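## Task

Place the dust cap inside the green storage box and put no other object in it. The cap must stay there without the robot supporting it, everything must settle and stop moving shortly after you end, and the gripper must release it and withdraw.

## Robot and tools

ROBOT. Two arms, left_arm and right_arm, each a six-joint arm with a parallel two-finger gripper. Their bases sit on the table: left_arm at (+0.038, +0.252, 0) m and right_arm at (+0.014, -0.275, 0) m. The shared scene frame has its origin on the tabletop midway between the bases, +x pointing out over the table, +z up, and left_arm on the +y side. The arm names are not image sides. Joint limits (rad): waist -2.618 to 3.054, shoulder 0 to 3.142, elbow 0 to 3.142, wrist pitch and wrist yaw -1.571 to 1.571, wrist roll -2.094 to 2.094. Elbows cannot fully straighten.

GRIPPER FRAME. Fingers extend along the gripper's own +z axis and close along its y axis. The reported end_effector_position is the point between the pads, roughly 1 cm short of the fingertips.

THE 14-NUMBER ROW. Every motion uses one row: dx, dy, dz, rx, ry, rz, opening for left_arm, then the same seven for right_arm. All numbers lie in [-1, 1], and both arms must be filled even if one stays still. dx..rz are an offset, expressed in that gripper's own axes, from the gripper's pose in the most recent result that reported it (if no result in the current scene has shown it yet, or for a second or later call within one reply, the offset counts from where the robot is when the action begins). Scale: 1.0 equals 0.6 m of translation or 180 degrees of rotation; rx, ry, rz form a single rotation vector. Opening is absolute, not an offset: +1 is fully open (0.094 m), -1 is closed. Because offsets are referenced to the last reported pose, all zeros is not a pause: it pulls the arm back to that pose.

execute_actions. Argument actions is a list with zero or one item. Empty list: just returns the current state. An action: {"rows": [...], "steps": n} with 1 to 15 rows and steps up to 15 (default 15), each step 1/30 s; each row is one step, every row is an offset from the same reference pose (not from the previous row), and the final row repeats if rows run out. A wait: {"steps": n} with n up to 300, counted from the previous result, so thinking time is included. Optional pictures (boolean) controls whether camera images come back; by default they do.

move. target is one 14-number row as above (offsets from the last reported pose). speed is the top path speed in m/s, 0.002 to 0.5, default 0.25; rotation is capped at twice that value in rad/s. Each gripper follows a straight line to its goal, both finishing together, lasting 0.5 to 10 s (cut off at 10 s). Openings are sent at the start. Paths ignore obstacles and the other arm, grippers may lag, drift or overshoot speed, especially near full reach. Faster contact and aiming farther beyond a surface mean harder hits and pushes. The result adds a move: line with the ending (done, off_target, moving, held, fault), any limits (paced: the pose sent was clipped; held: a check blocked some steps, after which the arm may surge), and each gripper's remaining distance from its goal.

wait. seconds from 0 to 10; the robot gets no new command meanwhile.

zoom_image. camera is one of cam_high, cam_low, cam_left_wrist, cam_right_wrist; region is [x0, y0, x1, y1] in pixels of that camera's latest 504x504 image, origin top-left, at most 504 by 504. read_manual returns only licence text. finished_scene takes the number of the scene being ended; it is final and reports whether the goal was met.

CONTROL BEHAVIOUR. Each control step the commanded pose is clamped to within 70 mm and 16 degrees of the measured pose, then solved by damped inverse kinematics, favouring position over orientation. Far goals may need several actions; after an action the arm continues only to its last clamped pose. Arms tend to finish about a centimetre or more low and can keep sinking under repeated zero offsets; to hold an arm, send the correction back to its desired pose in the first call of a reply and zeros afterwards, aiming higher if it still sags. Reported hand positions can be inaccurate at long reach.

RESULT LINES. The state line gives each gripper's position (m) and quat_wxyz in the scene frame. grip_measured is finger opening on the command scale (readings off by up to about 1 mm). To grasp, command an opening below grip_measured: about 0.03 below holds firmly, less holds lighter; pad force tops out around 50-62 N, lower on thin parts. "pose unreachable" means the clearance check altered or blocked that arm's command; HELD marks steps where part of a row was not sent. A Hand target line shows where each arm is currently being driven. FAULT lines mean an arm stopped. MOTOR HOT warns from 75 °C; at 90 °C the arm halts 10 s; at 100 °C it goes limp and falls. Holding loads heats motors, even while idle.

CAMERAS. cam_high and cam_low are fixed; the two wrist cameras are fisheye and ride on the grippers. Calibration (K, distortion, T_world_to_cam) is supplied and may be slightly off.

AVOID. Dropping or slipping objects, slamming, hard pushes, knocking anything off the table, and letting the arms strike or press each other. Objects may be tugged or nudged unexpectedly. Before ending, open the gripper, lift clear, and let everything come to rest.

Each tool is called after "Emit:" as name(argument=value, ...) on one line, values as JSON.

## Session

Emit:
execute_actions(actions=[])

Scene clock: 0.00 s of 4200.00 s.
left_arm: end_effector_position=(+0.2065, +0.4328, +0.1268) grip_measured=+1.000 end_effector_quat_wxyz=(+0.441, -0.527, +0.632, -0.357) | right_arm: end_effector_position=(+0.1490, -0.0658, +0.2485) grip_measured=+1.000 end_effector_quat_wxyz=(+0.317, -0.100, +0.664, +0.670)
Joint positions: left_arm=[ 1.591  1.291  0.591 -0.79   1.205  0.109  0.094] | right_arm=[ 0.5    0.342  0.156  0.335 -0.848  1.091  0.094]
Joint velocities: left_arm=[-0.002  0.002 -0.017 -0.051  0.022  0.022  0.   ] | right_arm=[ 0.012  0.007 -0.002 -0.022 -0.022 -0.007  0.   ]
Motor temperatures (°C, as the motors report them): left_arm=[27 24 26 28 26 23] | right_arm=[27 26 28 27 25 24]
Hand target (left_arm): +0.207, +0.433, +0.129; +0.445, -0.523, +0.632, -0.358
Hand target (right_arm): +0.148, -0.066, +0.251; +0.320, -0.103, +0.662, +0.670
camera_calibration (this result's frames):
cam_left_wrist: T_world_to_cam=[[0.387118, 0.0000008314, 0.92203, -0.191535], [-0.573872, -0.782698, 0.240943, 0.4525], [0.721672, -0.622401, -0.302996, 0.288452], [0, 0, 0, 1]] pos_world=[0.125656, 0.533704, 0.154974]
cam_right_wrist: T_world_to_cam=[[0.777998, -0.172487, -0.604125, 0.0241577], [-0.564675, -0.613525, -0.552023, 0.183027], [-0.275429, 0.770607, -0.57472, 0.334464], [0, 0, 0, 1]] pos_world=[0.176677, -0.141282, 0.307852]

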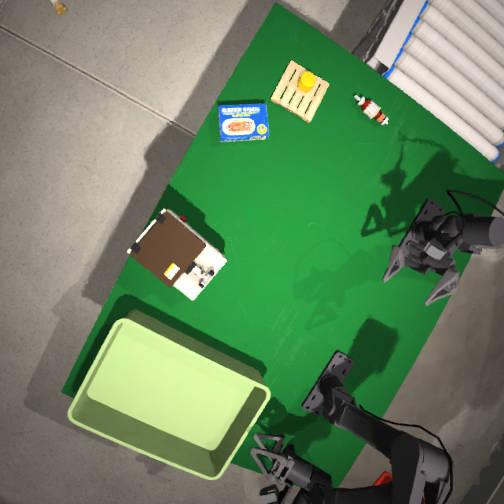

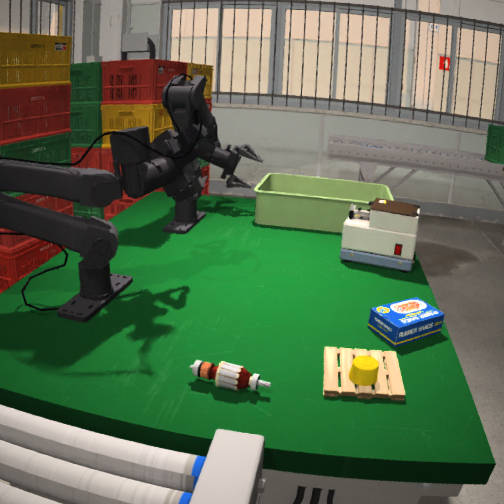

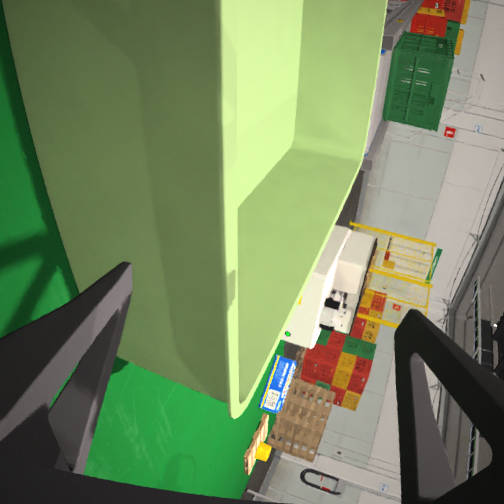

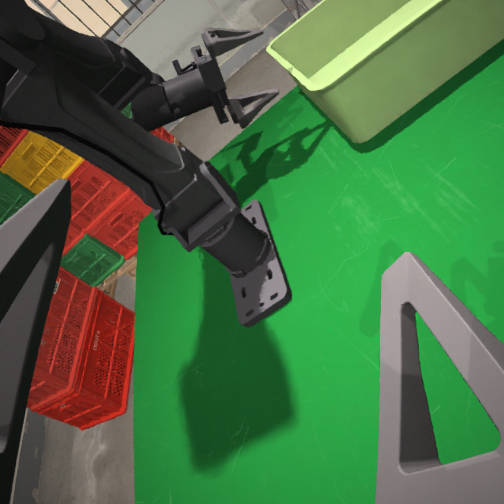

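Emit:
move(target=[0.127,-0.216,-0.085,-0.212,0.12,0.348,1,-0.525,-0.56,-0.415,0.527,0.029,0.005,1])

Scene clock: 24.27 s of 4200.00 s.
left_arm: end_effector_position=(+0.2039, +0.3361, +0.2436) grip_measured=+1.000 end_effector_quat_wxyz=(+0.243, -0.165, +0.955, +0.043) | right_arm: end_effector_position=(+0.5025, -0.4243, +0.1131) grip_measured=+1.000 end_effector_quat_wxyz=(+0.249, +0.141, +0.958, -0.031)
Joint positions: left_arm=[ 0.599  0.904  1.234 -1.412  0.103  0.193  0.094] | right_arm=[-0.23   2.04   1.706 -0.731 -0.016 -0.007  0.094]
Joint velocities: left_arm=[-0.007 -0.012  0.002  0.007  0.007  0.007  0.   ] | right_arm=[-0.012 -0.012 -0.017 -0.051  0.007 -0.037  0.   ]
Motor temperatures (°C, as the motors report them): left_arm=[27 24 28 28 26 23] | right_arm=[27 26 31 29 25 24]
Hand target (left_arm): +0.202, +0.333, +0.249; +0.246, -0.163, +0.954, +0.046
Hand target (right_arm): +0.508, -0.423, +0.120; +0.253, +0.142, +0.956, -0.034
Off the commanded pose (left_arm): 0.008 m, 1 deg.
Off the commanded pose (right_arm): 0.012 m, 1 deg.
After step 90, 17.30 s passed at rest.
move: off_target (right_arm)
camera_calibration (this result's frames):
cam_left_wrist: T_world_to_cam=[[0.501142, -0.863334, 0.0592543, 0.178822], [-0.854316, -0.482675, 0.192795, 0.315237], [-0.137846, -0.147239, -0.979448, 0.445884], [0, 0, 0, 1]] pos_world=[0.24116, 0.372192, 0.365348]
cam_right_wrist: T_world_to_cam=[[-0.00287437, -0.989179, 0.146688, -0.433547], [-0.904142, 0.0652397, 0.422221, 0.436339], [-0.427222, -0.131413, -0.894546, 0.360073], [0, 0, 0, 1]] pos_world=[0.547098, -0.410004, 0.201466]

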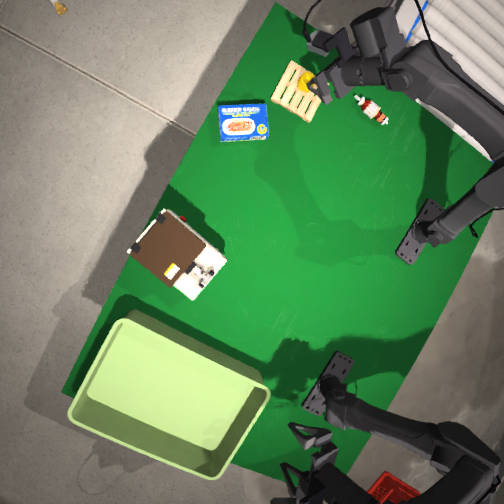

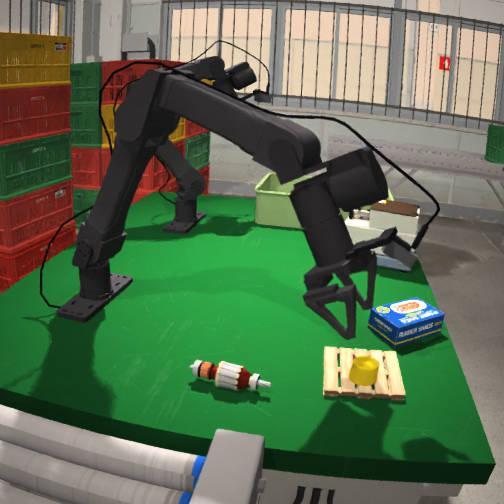

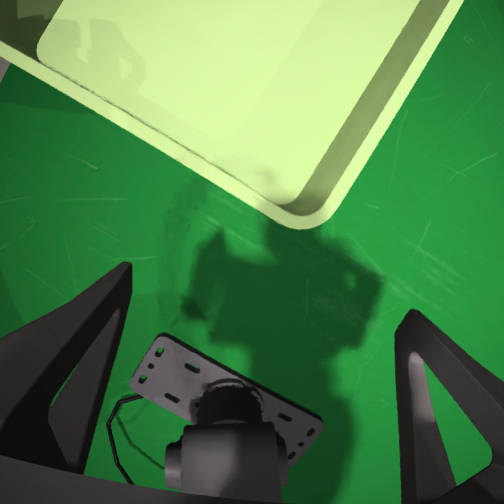

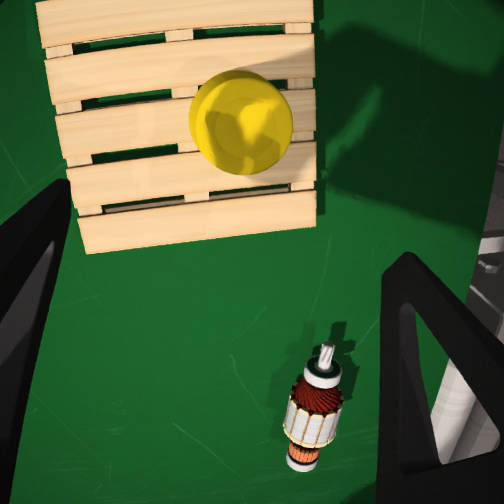

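Emit:
move(target=[0,0,0,0,0,0,1,0.024,-0.004,0.13,0,0,0,1], speed=0.08)

Emit:
zoom_image(camera="cam_low", region=[300, 310, 430, 410])

Scene clock: 32.07 s of 4200.00 s.
left_arm: end_effector_position=(+0.2037, +0.3364, +0.2435) grip_measured=+1.000 end_effector_quat_wxyz=(+0.243, -0.166, +0.955, +0.044) | right_arm: end_effector_position=(+0.5314, -0.4336, +0.0485) grip_measured=+1.000 end_effector_quat_wxyz=(+0.258, +0.141, +0.955, -0.033)
Joint positions: left_arm=[ 0.599  0.904  1.234 -1.412  0.1    0.192  0.094] | right_arm=[-0.23   2.194  1.674 -0.524 -0.014 -0.007  0.094]
Joint velocities: left_arm=[ 0.002 -0.012 -0.007  0.007 -0.051  0.007  0.   ] | right_arm=[-0.002 -0.007  0.012 -0.051  0.007  0.051  0.   ]
Motor temperatures (°C, as the motors report them): left_arm=[27 24 28 28 26 23] | right_arm=[27 28 31 29 25 24]
Hand target (left_arm): +0.204, +0.336, +0.244; +0.243, -0.166, +0.955, +0.043
Hand target (right_arm): +0.526, -0.434, +0.038; +0.249, +0.141, +0.958, -0.031
Off the commanded pose (left_arm): 0.000 m, 0 deg.
Off the commanded pose (right_arm): 0.012 m, 1 deg.
After step 90, 3.30 s passed at rest.
move: off_target (right_arm)
camera_calibration (this result's frames):
cam_left_wrist: T_world_to_cam=[[0.503293, -0.862169, 0.0579683, 0.178713], [-0.852925, -0.484895, 0.193379, 0.315492], [-0.138617, -0.146769, -0.97941, 0.445803], [0, 0, 0, 1]] pos_world=[0.240942, 0.372491, 0.365254]
cam_right_wrist: T_world_to_cam=[[-0.00684811, -0.988084, 0.153763, -0.431001], [-0.912048, 0.0692216, 0.404199, 0.497184], [-0.410026, -0.137471, -0.901654, 0.30198], [0, 0, 0, 1]] pos_world=[0.574324, -0.418768, 0.137592]

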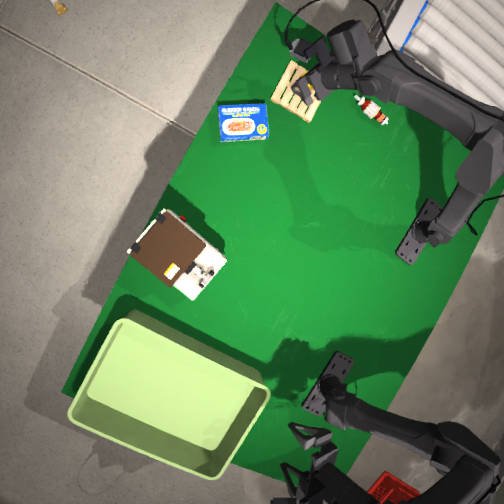

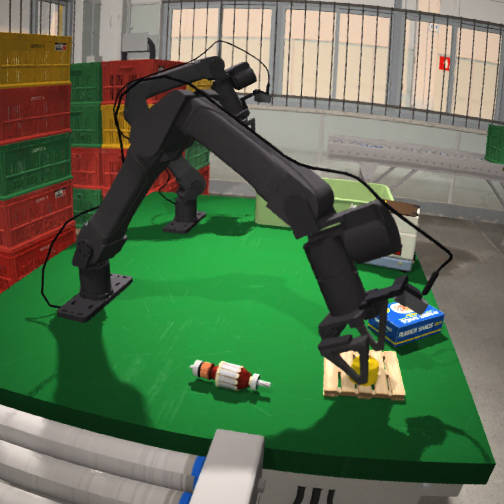

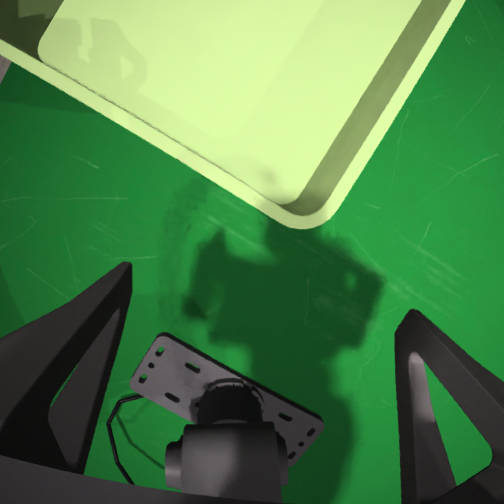

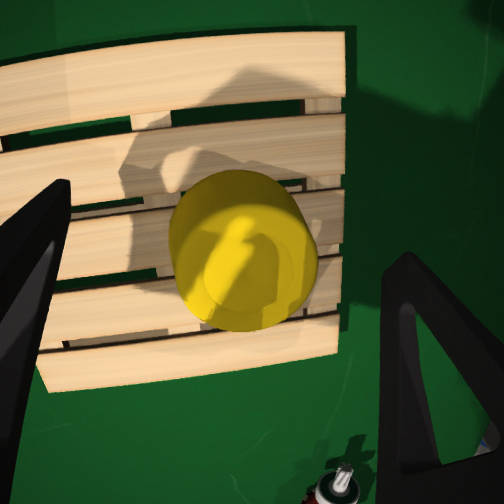

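Region (300, 310, 430, 410) of cam_low's 504x504 image, scaled by 3.877, with more detail than that image has; it fills the top 388 rows of this view, and the rest is white.

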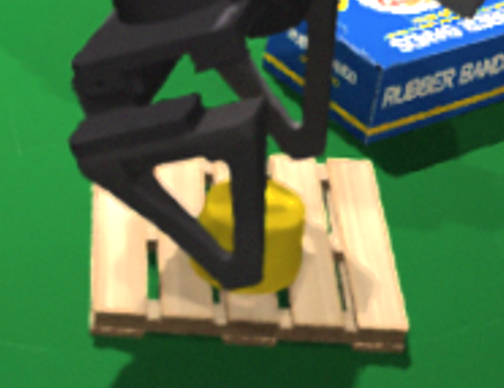

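Emit:
move(target=[0,0,0,0,0,0,1,0.038,0,0.03,0,0,0,1], speed=0.04)

Emit:
move(target=[0,0,0,0,0,0,1,0,0,0,0,0,0,-0.2])

Scene clock: 37.87 s of 4200.00 s.
left_arm: end_effector_position=(+0.2037, +0.3364, +0.2435) grip_measured=+1.000 end_effector_quat_wxyz=(+0.243, -0.166, +0.955, +0.044) | right_arm: end_effector_position=(+0.5271, -0.4323, +0.0281) grip_measured=+1.000 end_effector_quat_wxyz=(+0.265, +0.141, +0.953, -0.034)
Joint positions: left_arm=[ 0.599  0.904  1.234 -1.412  0.1    0.192  0.094] | right_arm=[-0.23   2.194  1.581 -0.418 -0.014 -0.007  0.094]
Joint velocities: left_arm=[ 0.002  0.002 -0.002 -0.007  0.022 -0.037  0.   ] | right_arm=[-0.007 -0.002  0.002  0.051 -0.022 -0.022  0.   ]
Motor temperatures (°C, as the motors report them): left_arm=[27 24 28 28 26 23] | right_arm=[27 29 31 29 25 24]
Hand target (left_arm): +0.204, +0.336, +0.244; +0.243, -0.166, +0.955, +0.044
Hand target (right_arm): +0.521, -0.430, +0.022; +0.258, +0.141, +0.955, -0.033
Off the commanded pose (left_arm): 0.000 m, 0 deg.
Off the commanded pose (right_arm): 0.009 m, 1 deg.
After step 90, 1.70 s passed at rest.
move: done
camera_calibration (this result's frames):
cam_left_wrist: T_world_to_cam=[[0.503293, -0.862169, 0.0579683, 0.178713], [-0.852925, -0.484895, 0.193379, 0.315492], [-0.138617, -0.146769, -0.97941, 0.445803], [0, 0, 0, 1]] pos_world=[0.240942, 0.372491, 0.365254]
cam_right_wrist: T_world_to_cam=[[-0.00888888, -0.987444, 0.157721, -0.425307], [-0.917264, 0.0708582, 0.391926, 0.505182], [-0.398181, -0.141188, -0.906376, 0.27427], [0, 0, 0, 1]] pos_world=[0.568814, -0.417039, 0.117678]

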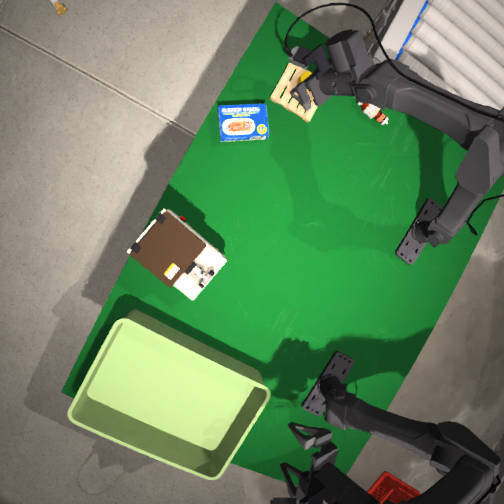

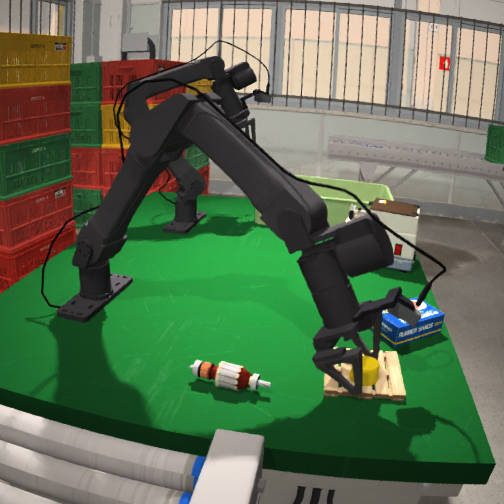

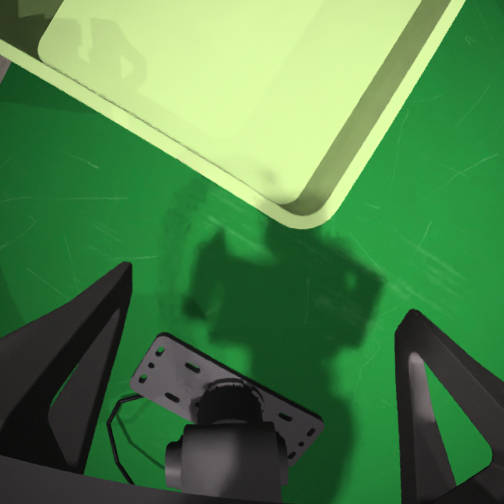

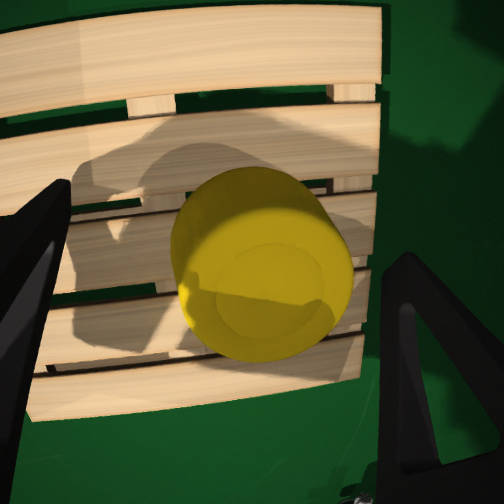

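Scene clock: 38.37 s of 4200.00 s.
left_arm: end_effector_position=(+0.2037, +0.3364, +0.2435) grip_measured=+1.000 end_effector_quat_wxyz=(+0.243, -0.166, +0.955, +0.044) | right_arm: end_effector_position=(+0.5282, -0.4329, +0.0289) grip_measured=-0.124 end_effector_quat_wxyz=(+0.268, +0.141, +0.952, -0.036)
Joint positions: left_arm=[ 0.599  0.904  1.234 -1.412  0.1    0.192  0.094] | right_arm=[-0.23   2.194  1.581 -0.411 -0.013 -0.007  0.041]
Joint velocities: left_arm=[ 0.017 -0.012 -0.032 -0.007 -0.037 -0.022  0.   ] | right_arm=[ 0.017 -0.002 -0.002  0.022 -0.022  0.022  0.   ]
Motor temperatures (°C, as the motors report them): left_arm=[27 24 28 28 26 23] | right_arm=[27 29 31 29 25 24]
Hand target (left_arm): +0.204, +0.336, +0.244; +0.243, -0.166, +0.955, +0.044
Hand target (right_arm): +0.527, -0.432, +0.028; +0.265, +0.141, +0.953, -0.035
Off the commanded pose (left_arm): 0.000 m, 0 deg.
Off the commanded pose (right_arm): 0.002 m, 0 deg.
move: done
camera_calibration (this result's frames):
cam_left_wrist: T_world_to_cam=[[0.503293, -0.862169, 0.0579683, 0.178713], [-0.852925, -0.484895, 0.193379, 0.315492], [-0.138617, -0.146769, -0.97941, 0.445803], [0, 0, 0, 1]] pos_world=[0.240942, 0.372491, 0.365254]
cam_right_wrist: T_world_to_cam=[[-0.010533, -0.986947, 0.160702, -0.425063], [-0.919322, 0.0727794, 0.386716, 0.508056], [-0.393364, -0.143664, -0.908089, 0.271781], [0, 0, 0, 1]] pos_world=[0.569499, -0.417445, 0.118637]

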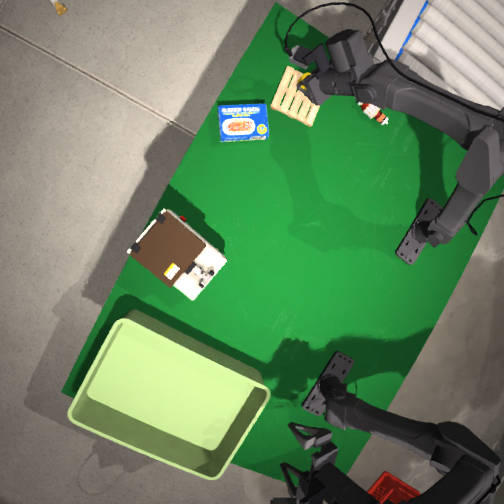

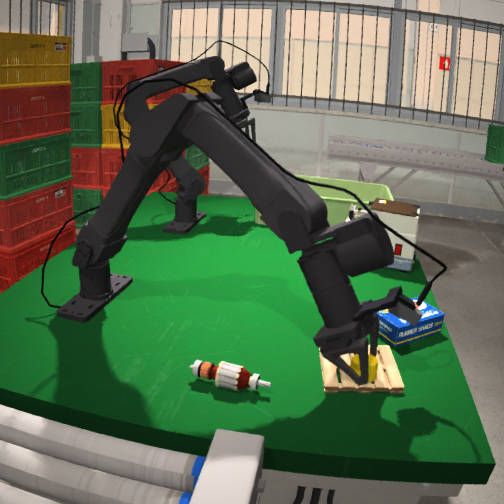

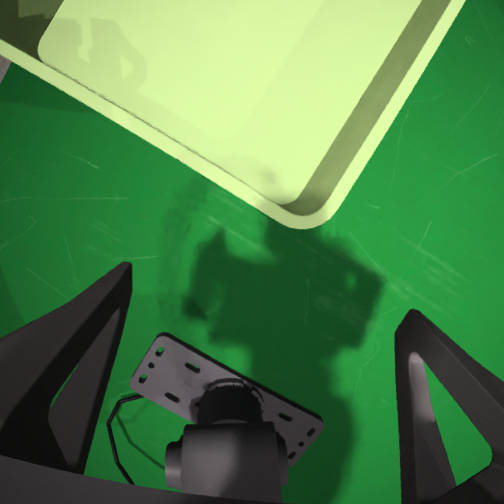

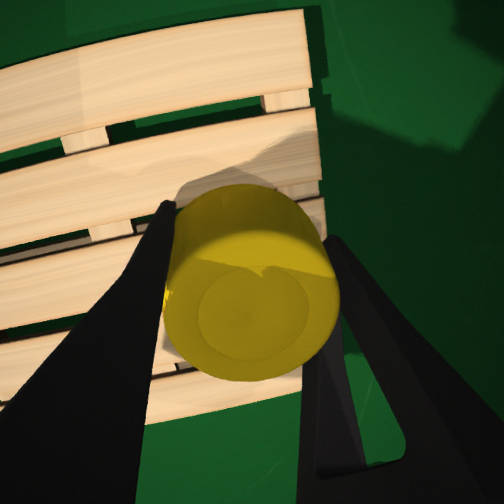

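Emit:
move(target=[0,0,0,0,0,0,1,0,0,-0.13,0,0,0,-0.18], speed=0.1)

Scene clock: 43.00 s of 4200.00 s.
left_arm: end_effector_position=(+0.2037, +0.3364, +0.2435) grip_measured=+1.000 end_effector_quat_wxyz=(+0.243, -0.166, +0.955, +0.044) | right_arm: end_effector_position=(+0.4984, -0.4235, +0.0989) grip_measured=-0.124 end_effector_quat_wxyz=(+0.279, +0.140, +0.949, -0.037)
Joint positions: left_arm=[ 0.599  0.904  1.234 -1.412  0.1    0.192  0.094] | right_arm=[-0.23   1.984  1.535 -0.552 -0.013 -0.007  0.041]
Joint velocities: left_arm=[ 0.012  0.002  0.002 -0.037 -0.007  0.051  0.   ] | right_arm=[-0.027 -0.017 -0.012  0.022 -0.022 -0.022 -0.001]
Motor temperatures (°C, as the motors report them): left_arm=[27 24 28 28 26 23] | right_arm=[27 30 30 29 25 24]
Hand target (left_arm): +0.204, +0.336, +0.244; +0.243, -0.166, +0.955, +0.044
Hand target (right_arm): +0.489, -0.421, +0.095; +0.267, +0.141, +0.953, -0.036
Off the commanded pose (left_arm): 0.000 m, 0 deg.
Off the commanded pose (right_arm): 0.010 m, 1 deg.
After step 90, 0.33 s passed at rest.
move: done
camera_calibration (this result's frames):
cam_left_wrist: T_world_to_cam=[[0.503293, -0.862169, 0.0579683, 0.178713], [-0.852925, -0.484895, 0.193379, 0.315492], [-0.138617, -0.146769, -0.97941, 0.445803], [0, 0, 0, 1]] pos_world=[0.240942, 0.372491, 0.365254]
cam_right_wrist: T_world_to_cam=[[-0.0141744, -0.985804, 0.167299, -0.425723], [-0.927676, 0.0754002, 0.365695, 0.460217], [-0.373118, -0.150016, -0.915575, 0.312856], [0, 0, 0, 1]] pos_world=[0.537629, -0.407446, 0.189367]

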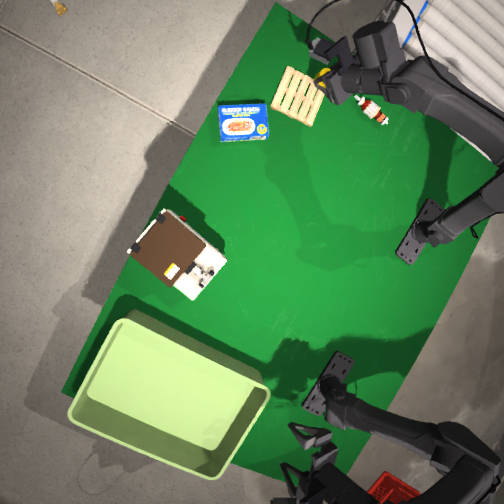

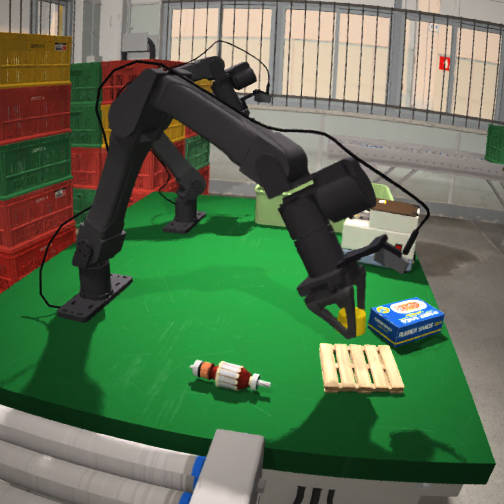

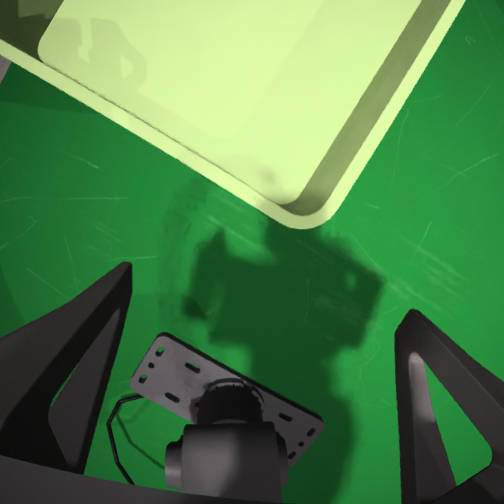

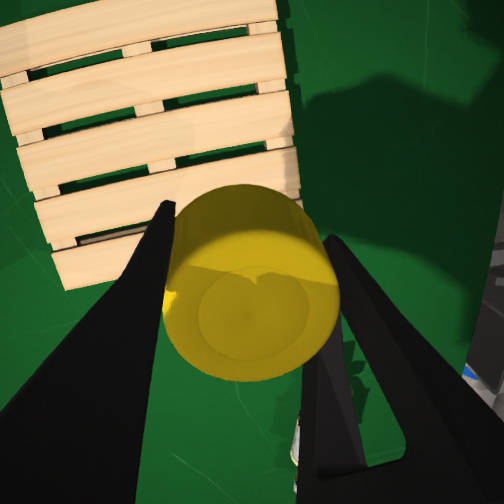

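Emit:
move(target=[0,0,0,0,0,0,1,0.498,0.613,-0.2,-0.18,0,-0.281,-0.18])

Scene clock: 49.97 s of 4200.00 s.
left_arm: end_effector_position=(+0.2037, +0.3364, +0.2435) grip_measured=+1.000 end_effector_quat_wxyz=(+0.243, -0.166, +0.955, +0.044) | right_arm: end_effector_position=(+0.2945, +0.0123, +0.0304) grip_measured=-0.124 end_effector_quat_wxyz=(+0.247, -0.361, +0.893, +0.102)
Joint positions: left_arm=[ 0.599  0.904  1.234 -1.412  0.1    0.192  0.094] | right_arm=[ 0.874  1.728  0.919 -0.221  0.011  0.028  0.041]
Joint velocities: left_arm=[ 0.002 -0.002  0.012  0.007 -0.007  0.037  0.   ] | right_arm=[-0.012  0.002  0.007 -0.007  0.007  0.022 -0.002]
Motor temperatures (°C, as the motors report them): left_arm=[27 24 28 29 26 23] | right_arm=[27 30 30 29 25 24]
Hand target (left_arm): +0.204, +0.336, +0.244; +0.243, -0.166, +0.955, +0.044
Hand target (right_arm): +0.305, +0.019, +0.040; +0.262, -0.354, +0.892, +0.105
Off the commanded pose (left_arm): 0.000 m, 0 deg.
Off the commanded pose (right_arm): 0.015 m, 2 deg.
After step 90, 1.33 s passed at rest.
move: off_target (right_arm)
camera_calibration (this result's frames):
cam_left_wrist: T_world_to_cam=[[0.503293, -0.862169, 0.0579683, 0.178713], [-0.852925, -0.484895, 0.193379, 0.315492], [-0.138617, -0.146769, -0.97941, 0.445803], [0, 0, 0, 1]] pos_world=[0.240942, 0.372491, 0.365254]
cam_right_wrist: T_world_to_cam=[[0.857085, -0.489126, 0.161741, -0.250055], [-0.510613, -0.764859, 0.392765, 0.149981], [-0.0684031, -0.41922, -0.905304, 0.152738], [0, 0, 0, 1]] pos_world=[0.301349, 0.0564365, 0.119811]

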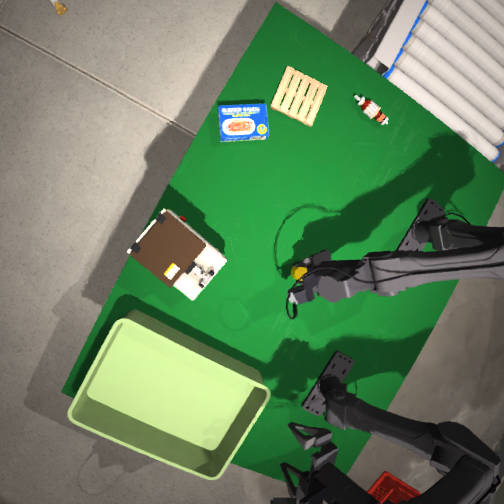

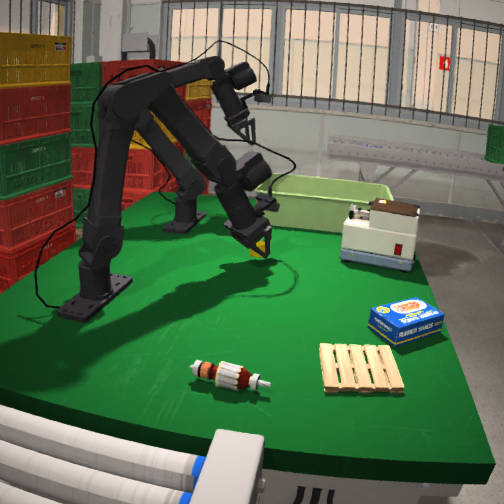

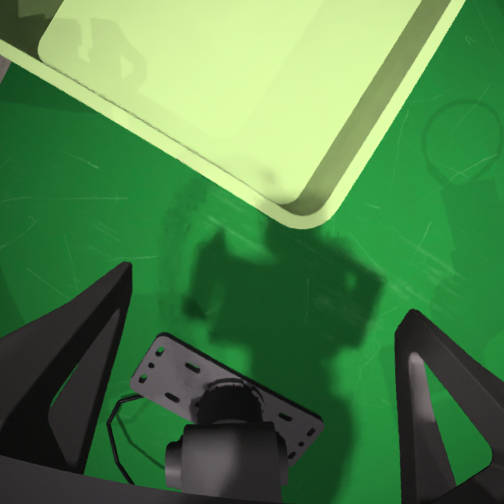

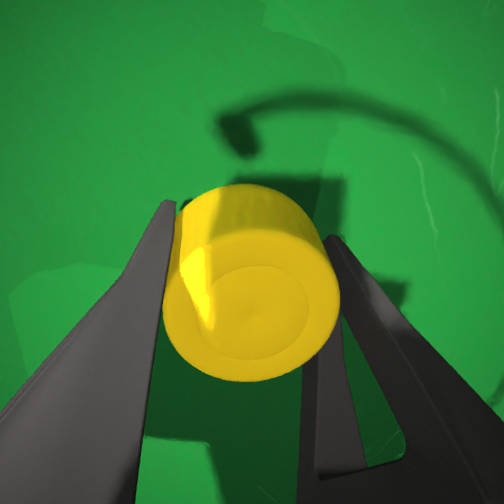

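Emit:
move(target=[0,0,0,0,0,0,1,0.024,0,0.04,0,0.008,0,-0.18], speed=0.03)

Emit:
move(target=[0,0,0,0,0,0,1,0,0,0,0,0,0,1])

Emit:
move(target=[0,0,0,0,0,0,1,0,0,-0.15,0,0,0,1])

Emit:
move(target=[0.168,-0.523,0.198,0.167,0,0.307,1,0.248,-0.3,-0.15,0.126,0,0.21,1])

Scene clock: 62.70 s of 4200.00 s.
left_arm: end_effector_position=(+0.2037, +0.3364, +0.2435) grip_measured=+1.000 end_effector_quat_wxyz=(+0.243, -0.166, +0.955, +0.044) | right_arm: end_effector_position=(+0.3003, +0.0181, +0.0151) grip_measured=-0.124 end_effector_quat_wxyz=(+0.249, -0.361, +0.893, +0.103)
Joint positions: left_arm=[ 0.599  0.904  1.234 -1.412  0.1    0.192  0.094] | right_arm=[ 0.874  1.789  0.919 -0.155  0.012  0.028  0.041]
Joint velocities: left_arm=[ 0.007 -0.002  0.012 -0.066  0.066 -0.037  0.   ] | right_arm=[ 0.007 -0.002 -0.027  0.066  0.037  0.037 -0.   ]
Motor temperatures (°C, as the motors report them): left_arm=[27 24 28 29 26 23] | right_arm=[27 29 31 30 25 24]
Hand target (left_arm): +0.204, +0.336, +0.244; +0.243, -0.166, +0.955, +0.044
Hand target (right_arm): +0.294, +0.012, +0.003; +0.236, -0.363, +0.896, +0.098
Off the commanded pose (left_arm): 0.000 m, 0 deg.
Off the commanded pose (right_arm): 0.015 m, 2 deg.
After step 90, 8.50 s passed at rest.
move: off_target (right_arm)
camera_calibration (this result's frames):
cam_left_wrist: T_world_to_cam=[[0.503293, -0.862169, 0.0579683, 0.178713], [-0.852925, -0.484895, 0.193379, 0.315492], [-0.138617, -0.146769, -0.97941, 0.445803], [0, 0, 0, 1]] pos_world=[0.240942, 0.372491, 0.365254]
cam_right_wrist: T_world_to_cam=[[0.856297, -0.489924, 0.163491, -0.24951], [-0.512344, -0.765762, 0.38873, 0.163915], [-0.0652526, -0.416633, -0.90673, 0.140789], [0, 0, 0, 1]] pos_world=[0.306822, 0.061936, 0.104732]

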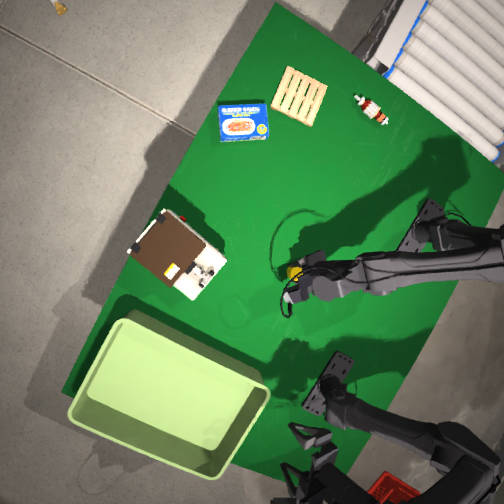

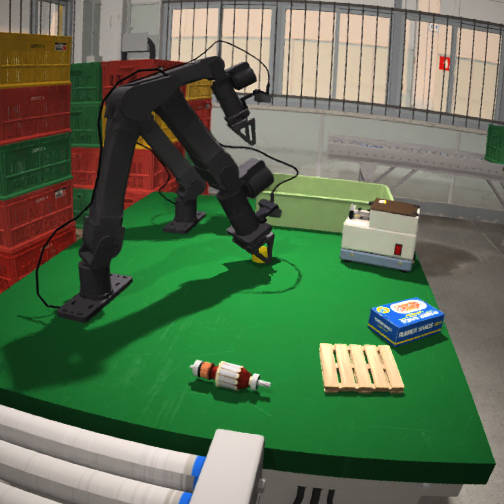

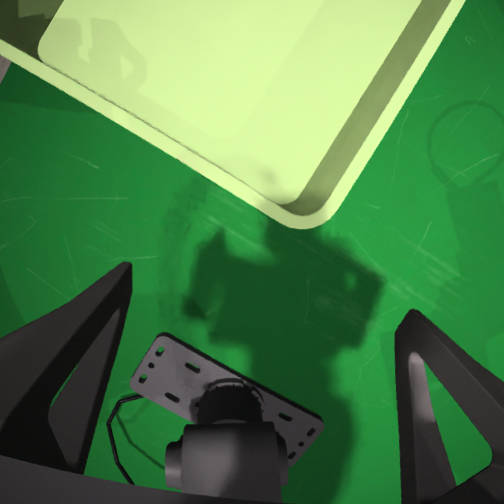

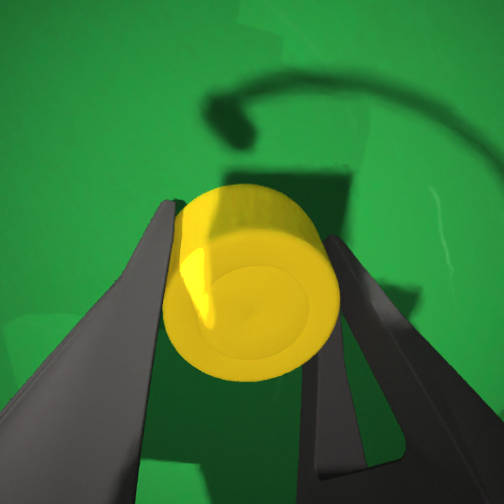

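Scene clock: 63.20 s of 4200.00 s.
left_arm: end_effector_position=(+0.2037, +0.3364, +0.2435) grip_measured=+1.000 end_effector_quat_wxyz=(+0.243, -0.166, +0.955, +0.044) | right_arm: end_effector_position=(+0.3003, +0.0181, +0.0151) grip_measured=+1.000 end_effector_quat_wxyz=(+0.249, -0.361, +0.893, +0.103)
Joint positions: left_arm=[ 0.599  0.904  1.234 -1.412  0.1    0.192  0.094] | right_arm=[ 0.874  1.789  0.919 -0.155  0.012  0.028  0.094]
Joint velocities: left_arm=[-0.012 -0.017 -0.007 -0.007  0.095 -0.022  0.   ] | right_arm=[ 0.002  0.002  0.002 -0.022 -0.037 -0.037  0.   ]
Motor temperatures (°C, as the motors report them): left_arm=[27 24 28 29 26 23] | right_arm=[27 29 31 30 25 24]
Hand target (left_arm): +0.204, +0.336, +0.244; +0.243, -0.166, +0.955, +0.044
Hand target (right_arm): +0.300, +0.018, +0.015; +0.249, -0.361, +0.893, +0.103
Off the commanded pose (left_arm): 0.000 m, 0 deg.
Off the commanded pose (right_arm): 0.000 m, 0 deg.
move: done
camera_calibration (this result's frames):
cam_left_wrist: T_world_to_cam=[[0.503293, -0.862169, 0.0579683, 0.178713], [-0.852925, -0.484895, 0.193379, 0.315492], [-0.138617, -0.146769, -0.97941, 0.445803], [0, 0, 0, 1]] pos_world=[0.240942, 0.372491, 0.365254]
cam_right_wrist: T_world_to_cam=[[0.856297, -0.489924, 0.163491, -0.24951], [-0.512344, -0.765762, 0.38873, 0.163915], [-0.0652526, -0.416633, -0.90673, 0.140789], [0, 0, 0, 1]] pos_world=[0.306822, 0.061936, 0.104732]

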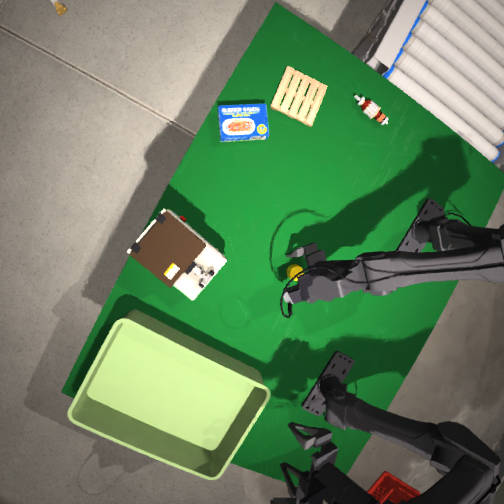

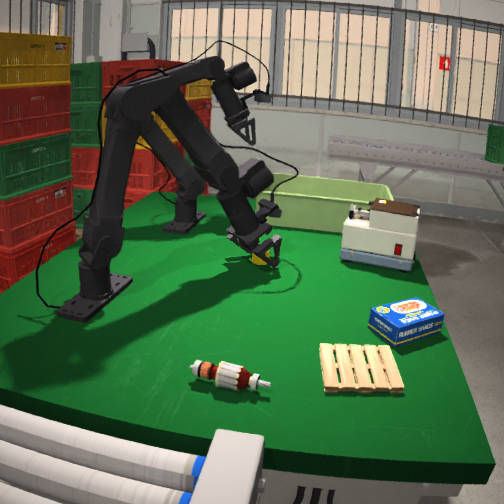

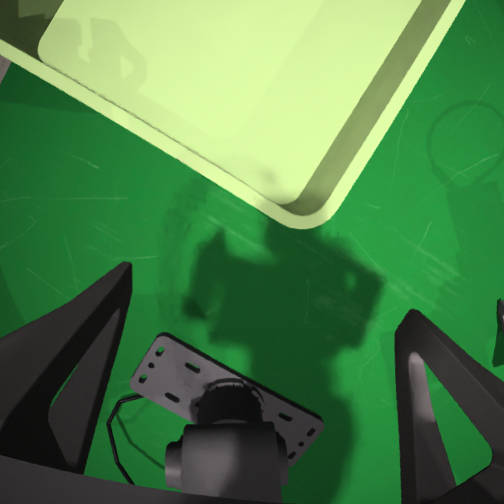

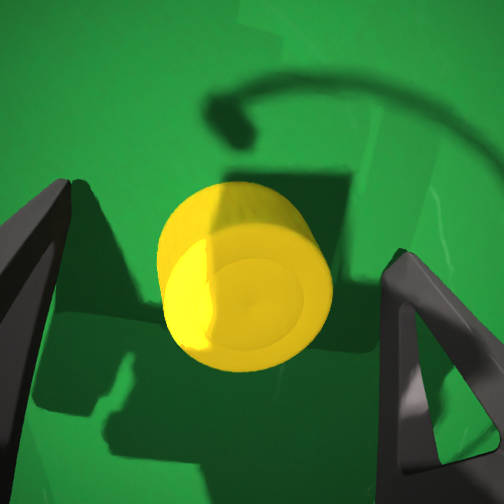

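Scene clock: 64.30 s of 4200.00 s.
left_arm: end_effector_position=(+0.2037, +0.3364, +0.2435) grip_measured=+1.000 end_effector_quat_wxyz=(+0.243, -0.166, +0.955, +0.044) | right_arm: end_effector_position=(+0.2695, -0.0137, +0.0896) grip_measured=+1.000 end_effector_quat_wxyz=(+0.251, -0.361, +0.892, +0.104)
Joint positions: left_arm=[ 0.599  0.904  1.234 -1.412  0.1    0.192  0.094] | right_arm=[ 0.874  1.482  0.919 -0.458  0.012  0.028  0.094]
Joint velocities: left_arm=[-0.002 -0.007 -0.007  0.022  0.007 -0.037  0.   ] | right_arm=[-0.007  0.007 -0.012 -0.022  0.007 -0.007  0.   ]
Motor temperatures (°C, as the motors report them): left_arm=[27 24 28 29 26 23] | right_arm=[27 29 31 30 25 24]
Hand target (left_arm): +0.204, +0.336, +0.244; +0.243, -0.166, +0.955, +0.044
Hand target (right_arm): +0.266, -0.014, +0.092; +0.249, -0.361, +0.893, +0.103
Off the commanded pose (left_arm): 0.000 m, 0 deg.
Off the commanded pose (right_arm): 0.004 m, 0 deg.
move: done
camera_calibration (this result's frames):
cam_left_wrist: T_world_to_cam=[[0.503293, -0.862169, 0.0579683, 0.178713], [-0.852925, -0.484895, 0.193379, 0.315492], [-0.138617, -0.146769, -0.97941, 0.445803], [0, 0, 0, 1]] pos_world=[0.240942, 0.372491, 0.365254]
cam_right_wrist: T_world_to_cam=[[0.855774, -0.490462, 0.164614, -0.250785], [-0.513578, -0.767032, 0.384578, 0.0955358], [-0.062357, -0.413654, -0.908296, 0.192484], [0, 0, 0, 1]] pos_world=[0.275683, 0.0299002, 0.179374]

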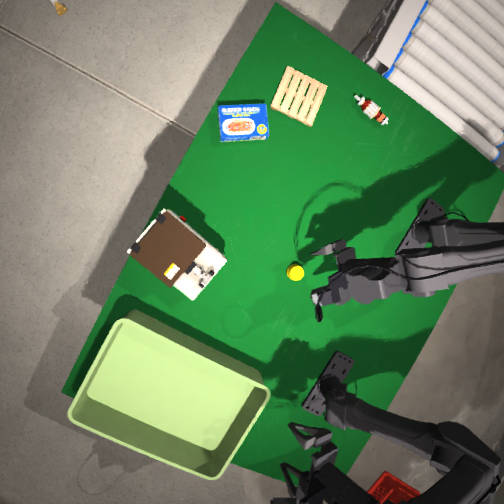

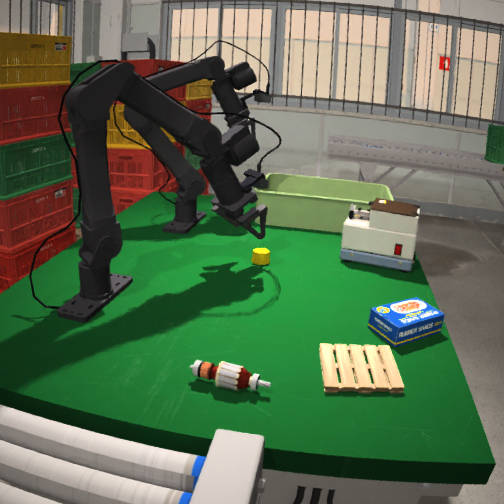

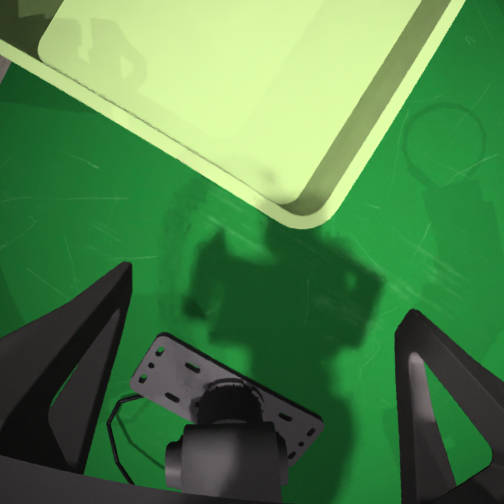

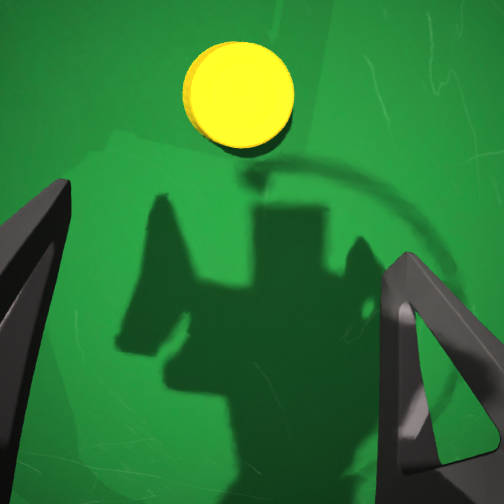

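Scene clock: 67.10 s of 4200.00 s.
left_arm: end_effector_position=(+0.2840, +0.0399, +0.0861) grip_measured=+1.000 end_effector_quat_wxyz=(+0.226, +0.351, +0.906, -0.075) | right_arm: end_effector_position=(+0.2766, -0.2614, +0.0925) grip_measured=+1.000 end_effector_quat_wxyz=(+0.277, +0.003, +0.961, +0.004)
Joint positions: left_arm=[-0.686  1.372  0.846 -0.564 -0.015  0.02   0.094] | right_arm=[ 0.143  1.022  0.619 -0.608  0.031  0.066  0.094]
Joint velocities: left_arm=[-0.007  0.002 -0.002  0.007  0.081 -0.066  0.   ] | right_arm=[ 0.002 -0.002 -0.012  0.007  0.007 -0.081  0.   ]
Motor temperatures (°C, as the motors report them): left_arm=[27 24 28 29 26 23] | right_arm=[27 29 31 30 25 24]
Hand target (left_arm): +0.285, +0.033, +0.089; +0.229, +0.359, +0.901, -0.080
Hand target (right_arm): +0.268, -0.262, +0.087; +0.269, +0.002, +0.963, +0.006
Off the commanded pose (left_arm): 0.011 m, 2 deg.
Off the commanded pose (right_arm): 0.009 m, 1 deg.
move: off_target (left_arm)
camera_calibration (this result's frames):
cam_left_wrist: T_world_to_cam=[[-0.523001, -0.851603, 0.0352514, 0.184778], [-0.829971, 0.518255, 0.206298, 0.223037], [-0.193953, 0.0786363, -0.977854, 0.26583], [0, 0, 0, 1]] pos_world=[0.333312, 0.0208638, 0.207417]
cam_right_wrist: T_world_to_cam=[[0.268682, -0.949254, 0.163485, -0.336247], [-0.907173, -0.192319, 0.374233, 0.16816], [-0.323801, -0.248859, -0.91281, 0.208884], [0, 0, 0, 1]] pos_world=[0.31053, -0.234861, 0.182712]

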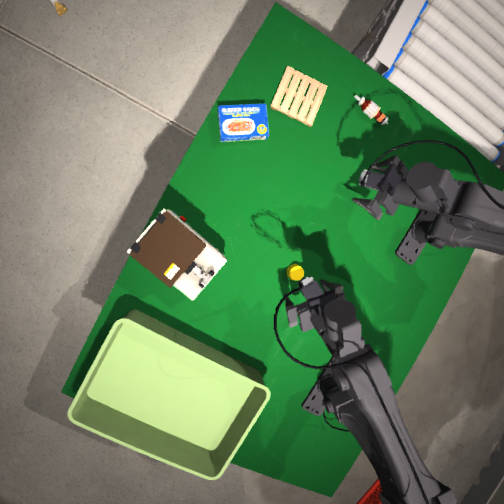

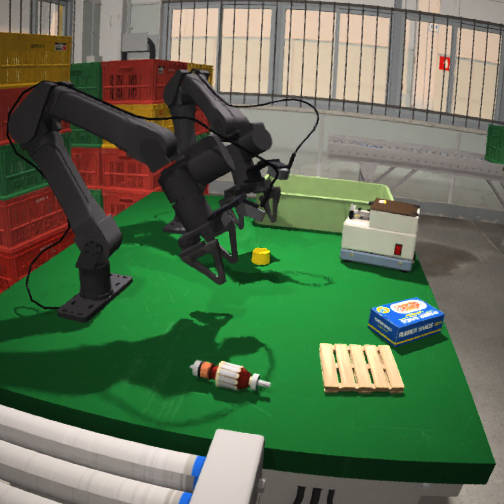

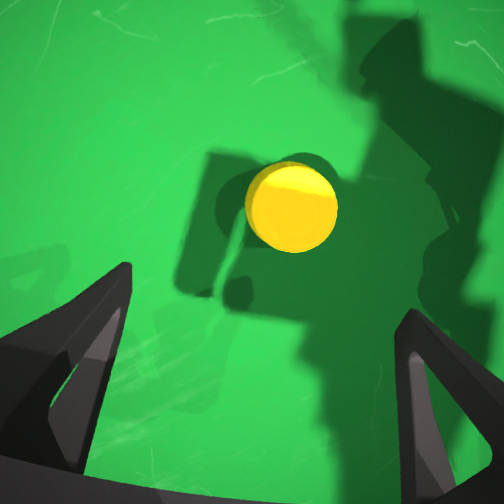

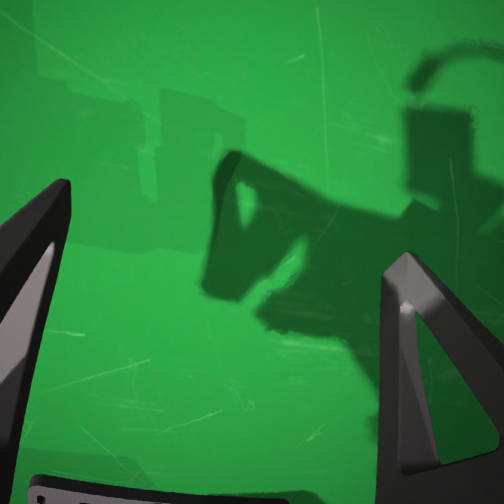

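Emit:
move(target=[0.016,-0.03,0.142,0,0,0,1,0,0,0,0,0,0,1], speed=0.07)

Scene clock: 73.03 s of 4200.00 s.
left_arm: end_effector_position=(+0.3036, +0.0041, +0.0166) grip_measured=+1.000 end_effector_quat_wxyz=(+0.239, +0.347, +0.903, -0.082) | right_arm: end_effector_position=(+0.2766, -0.2613, +0.0925) grip_measured=+1.000 end_effector_quat_wxyz=(+0.277, +0.002, +0.961, +0.004)
Joint positions: left_arm=[-0.734  1.64   0.77  -0.191 -0.036 -0.028  0.094] | right_arm=[ 0.143  1.022  0.619 -0.608  0.031  0.065  0.094]
Joint velocities: left_arm=[ 0.017 -0.012  0.017  0.051 -0.022  0.081  0.   ] | right_arm=[-0.002 -0.002 -0.012 -0.11   0.022  0.022  0.   ]
Motor temperatures (°C, as the motors report them): left_arm=[27 24 28 29 26 23] | right_arm=[27 28 31 30 25 24]
Hand target (left_arm): +0.297, +0.007, +0.006; +0.226, +0.351, +0.905, -0.075
Hand target (right_arm): +0.277, -0.261, +0.093; +0.277, +0.003, +0.961, +0.004
Off the commanded pose (left_arm): 0.014 m, 2 deg.
Off the commanded pose (right_arm): 0.000 m, 0 deg.
After step 90, 1.13 s passed at rest.
move: off_target (left_arm)
camera_calibration (this result's frames):
cam_left_wrist: T_world_to_cam=[[-0.52022, -0.852819, 0.0455196, 0.16601], [-0.83568, 0.519307, 0.178768, 0.274348], [-0.176096, 0.054959, -0.982838, 0.199251], [0, 0, 0, 1]] pos_world=[0.350716, -0.0118452, 0.13923]
cam_right_wrist: T_world_to_cam=[[0.269491, -0.949012, 0.163559, -0.336349], [-0.907003, -0.193058, 0.374265, 0.167927], [-0.323606, -0.24921, -0.912784, 0.20875], [0, 0, 0, 1]] pos_world=[0.310506, -0.234757, 0.182707]

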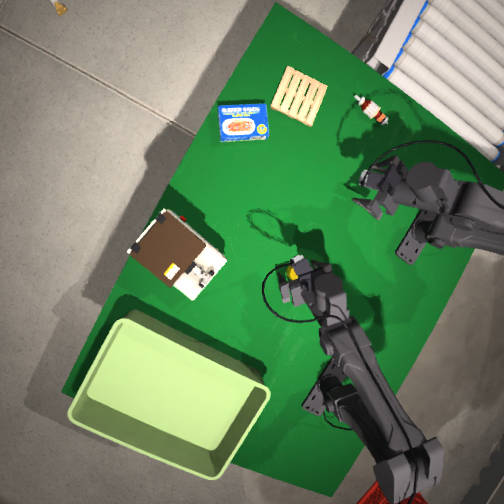

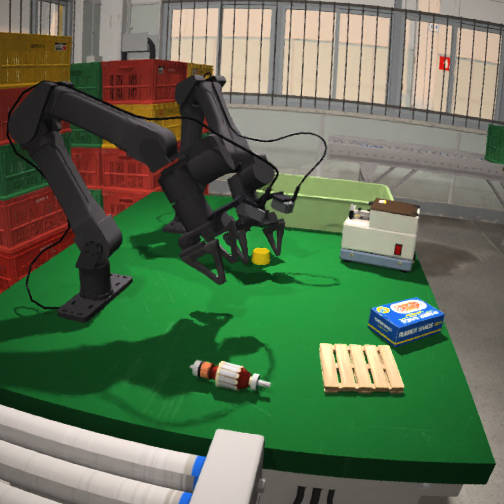

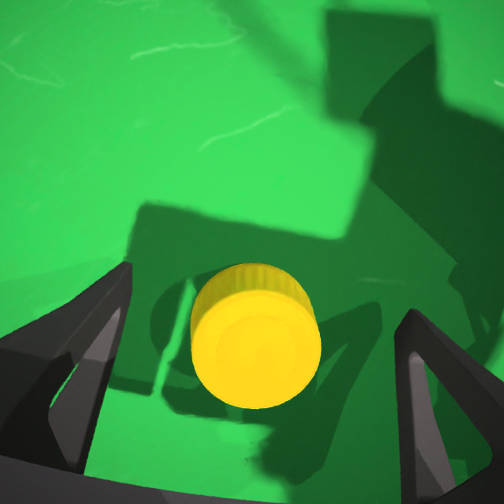

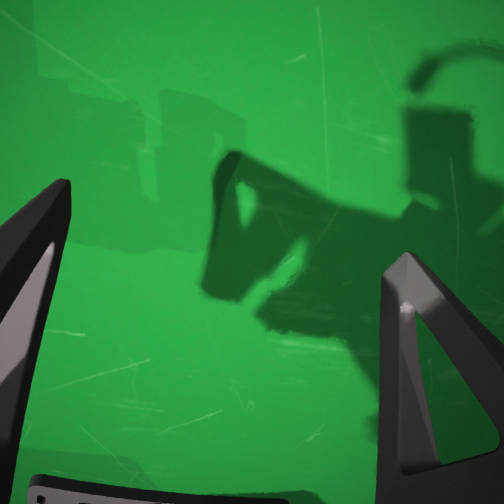

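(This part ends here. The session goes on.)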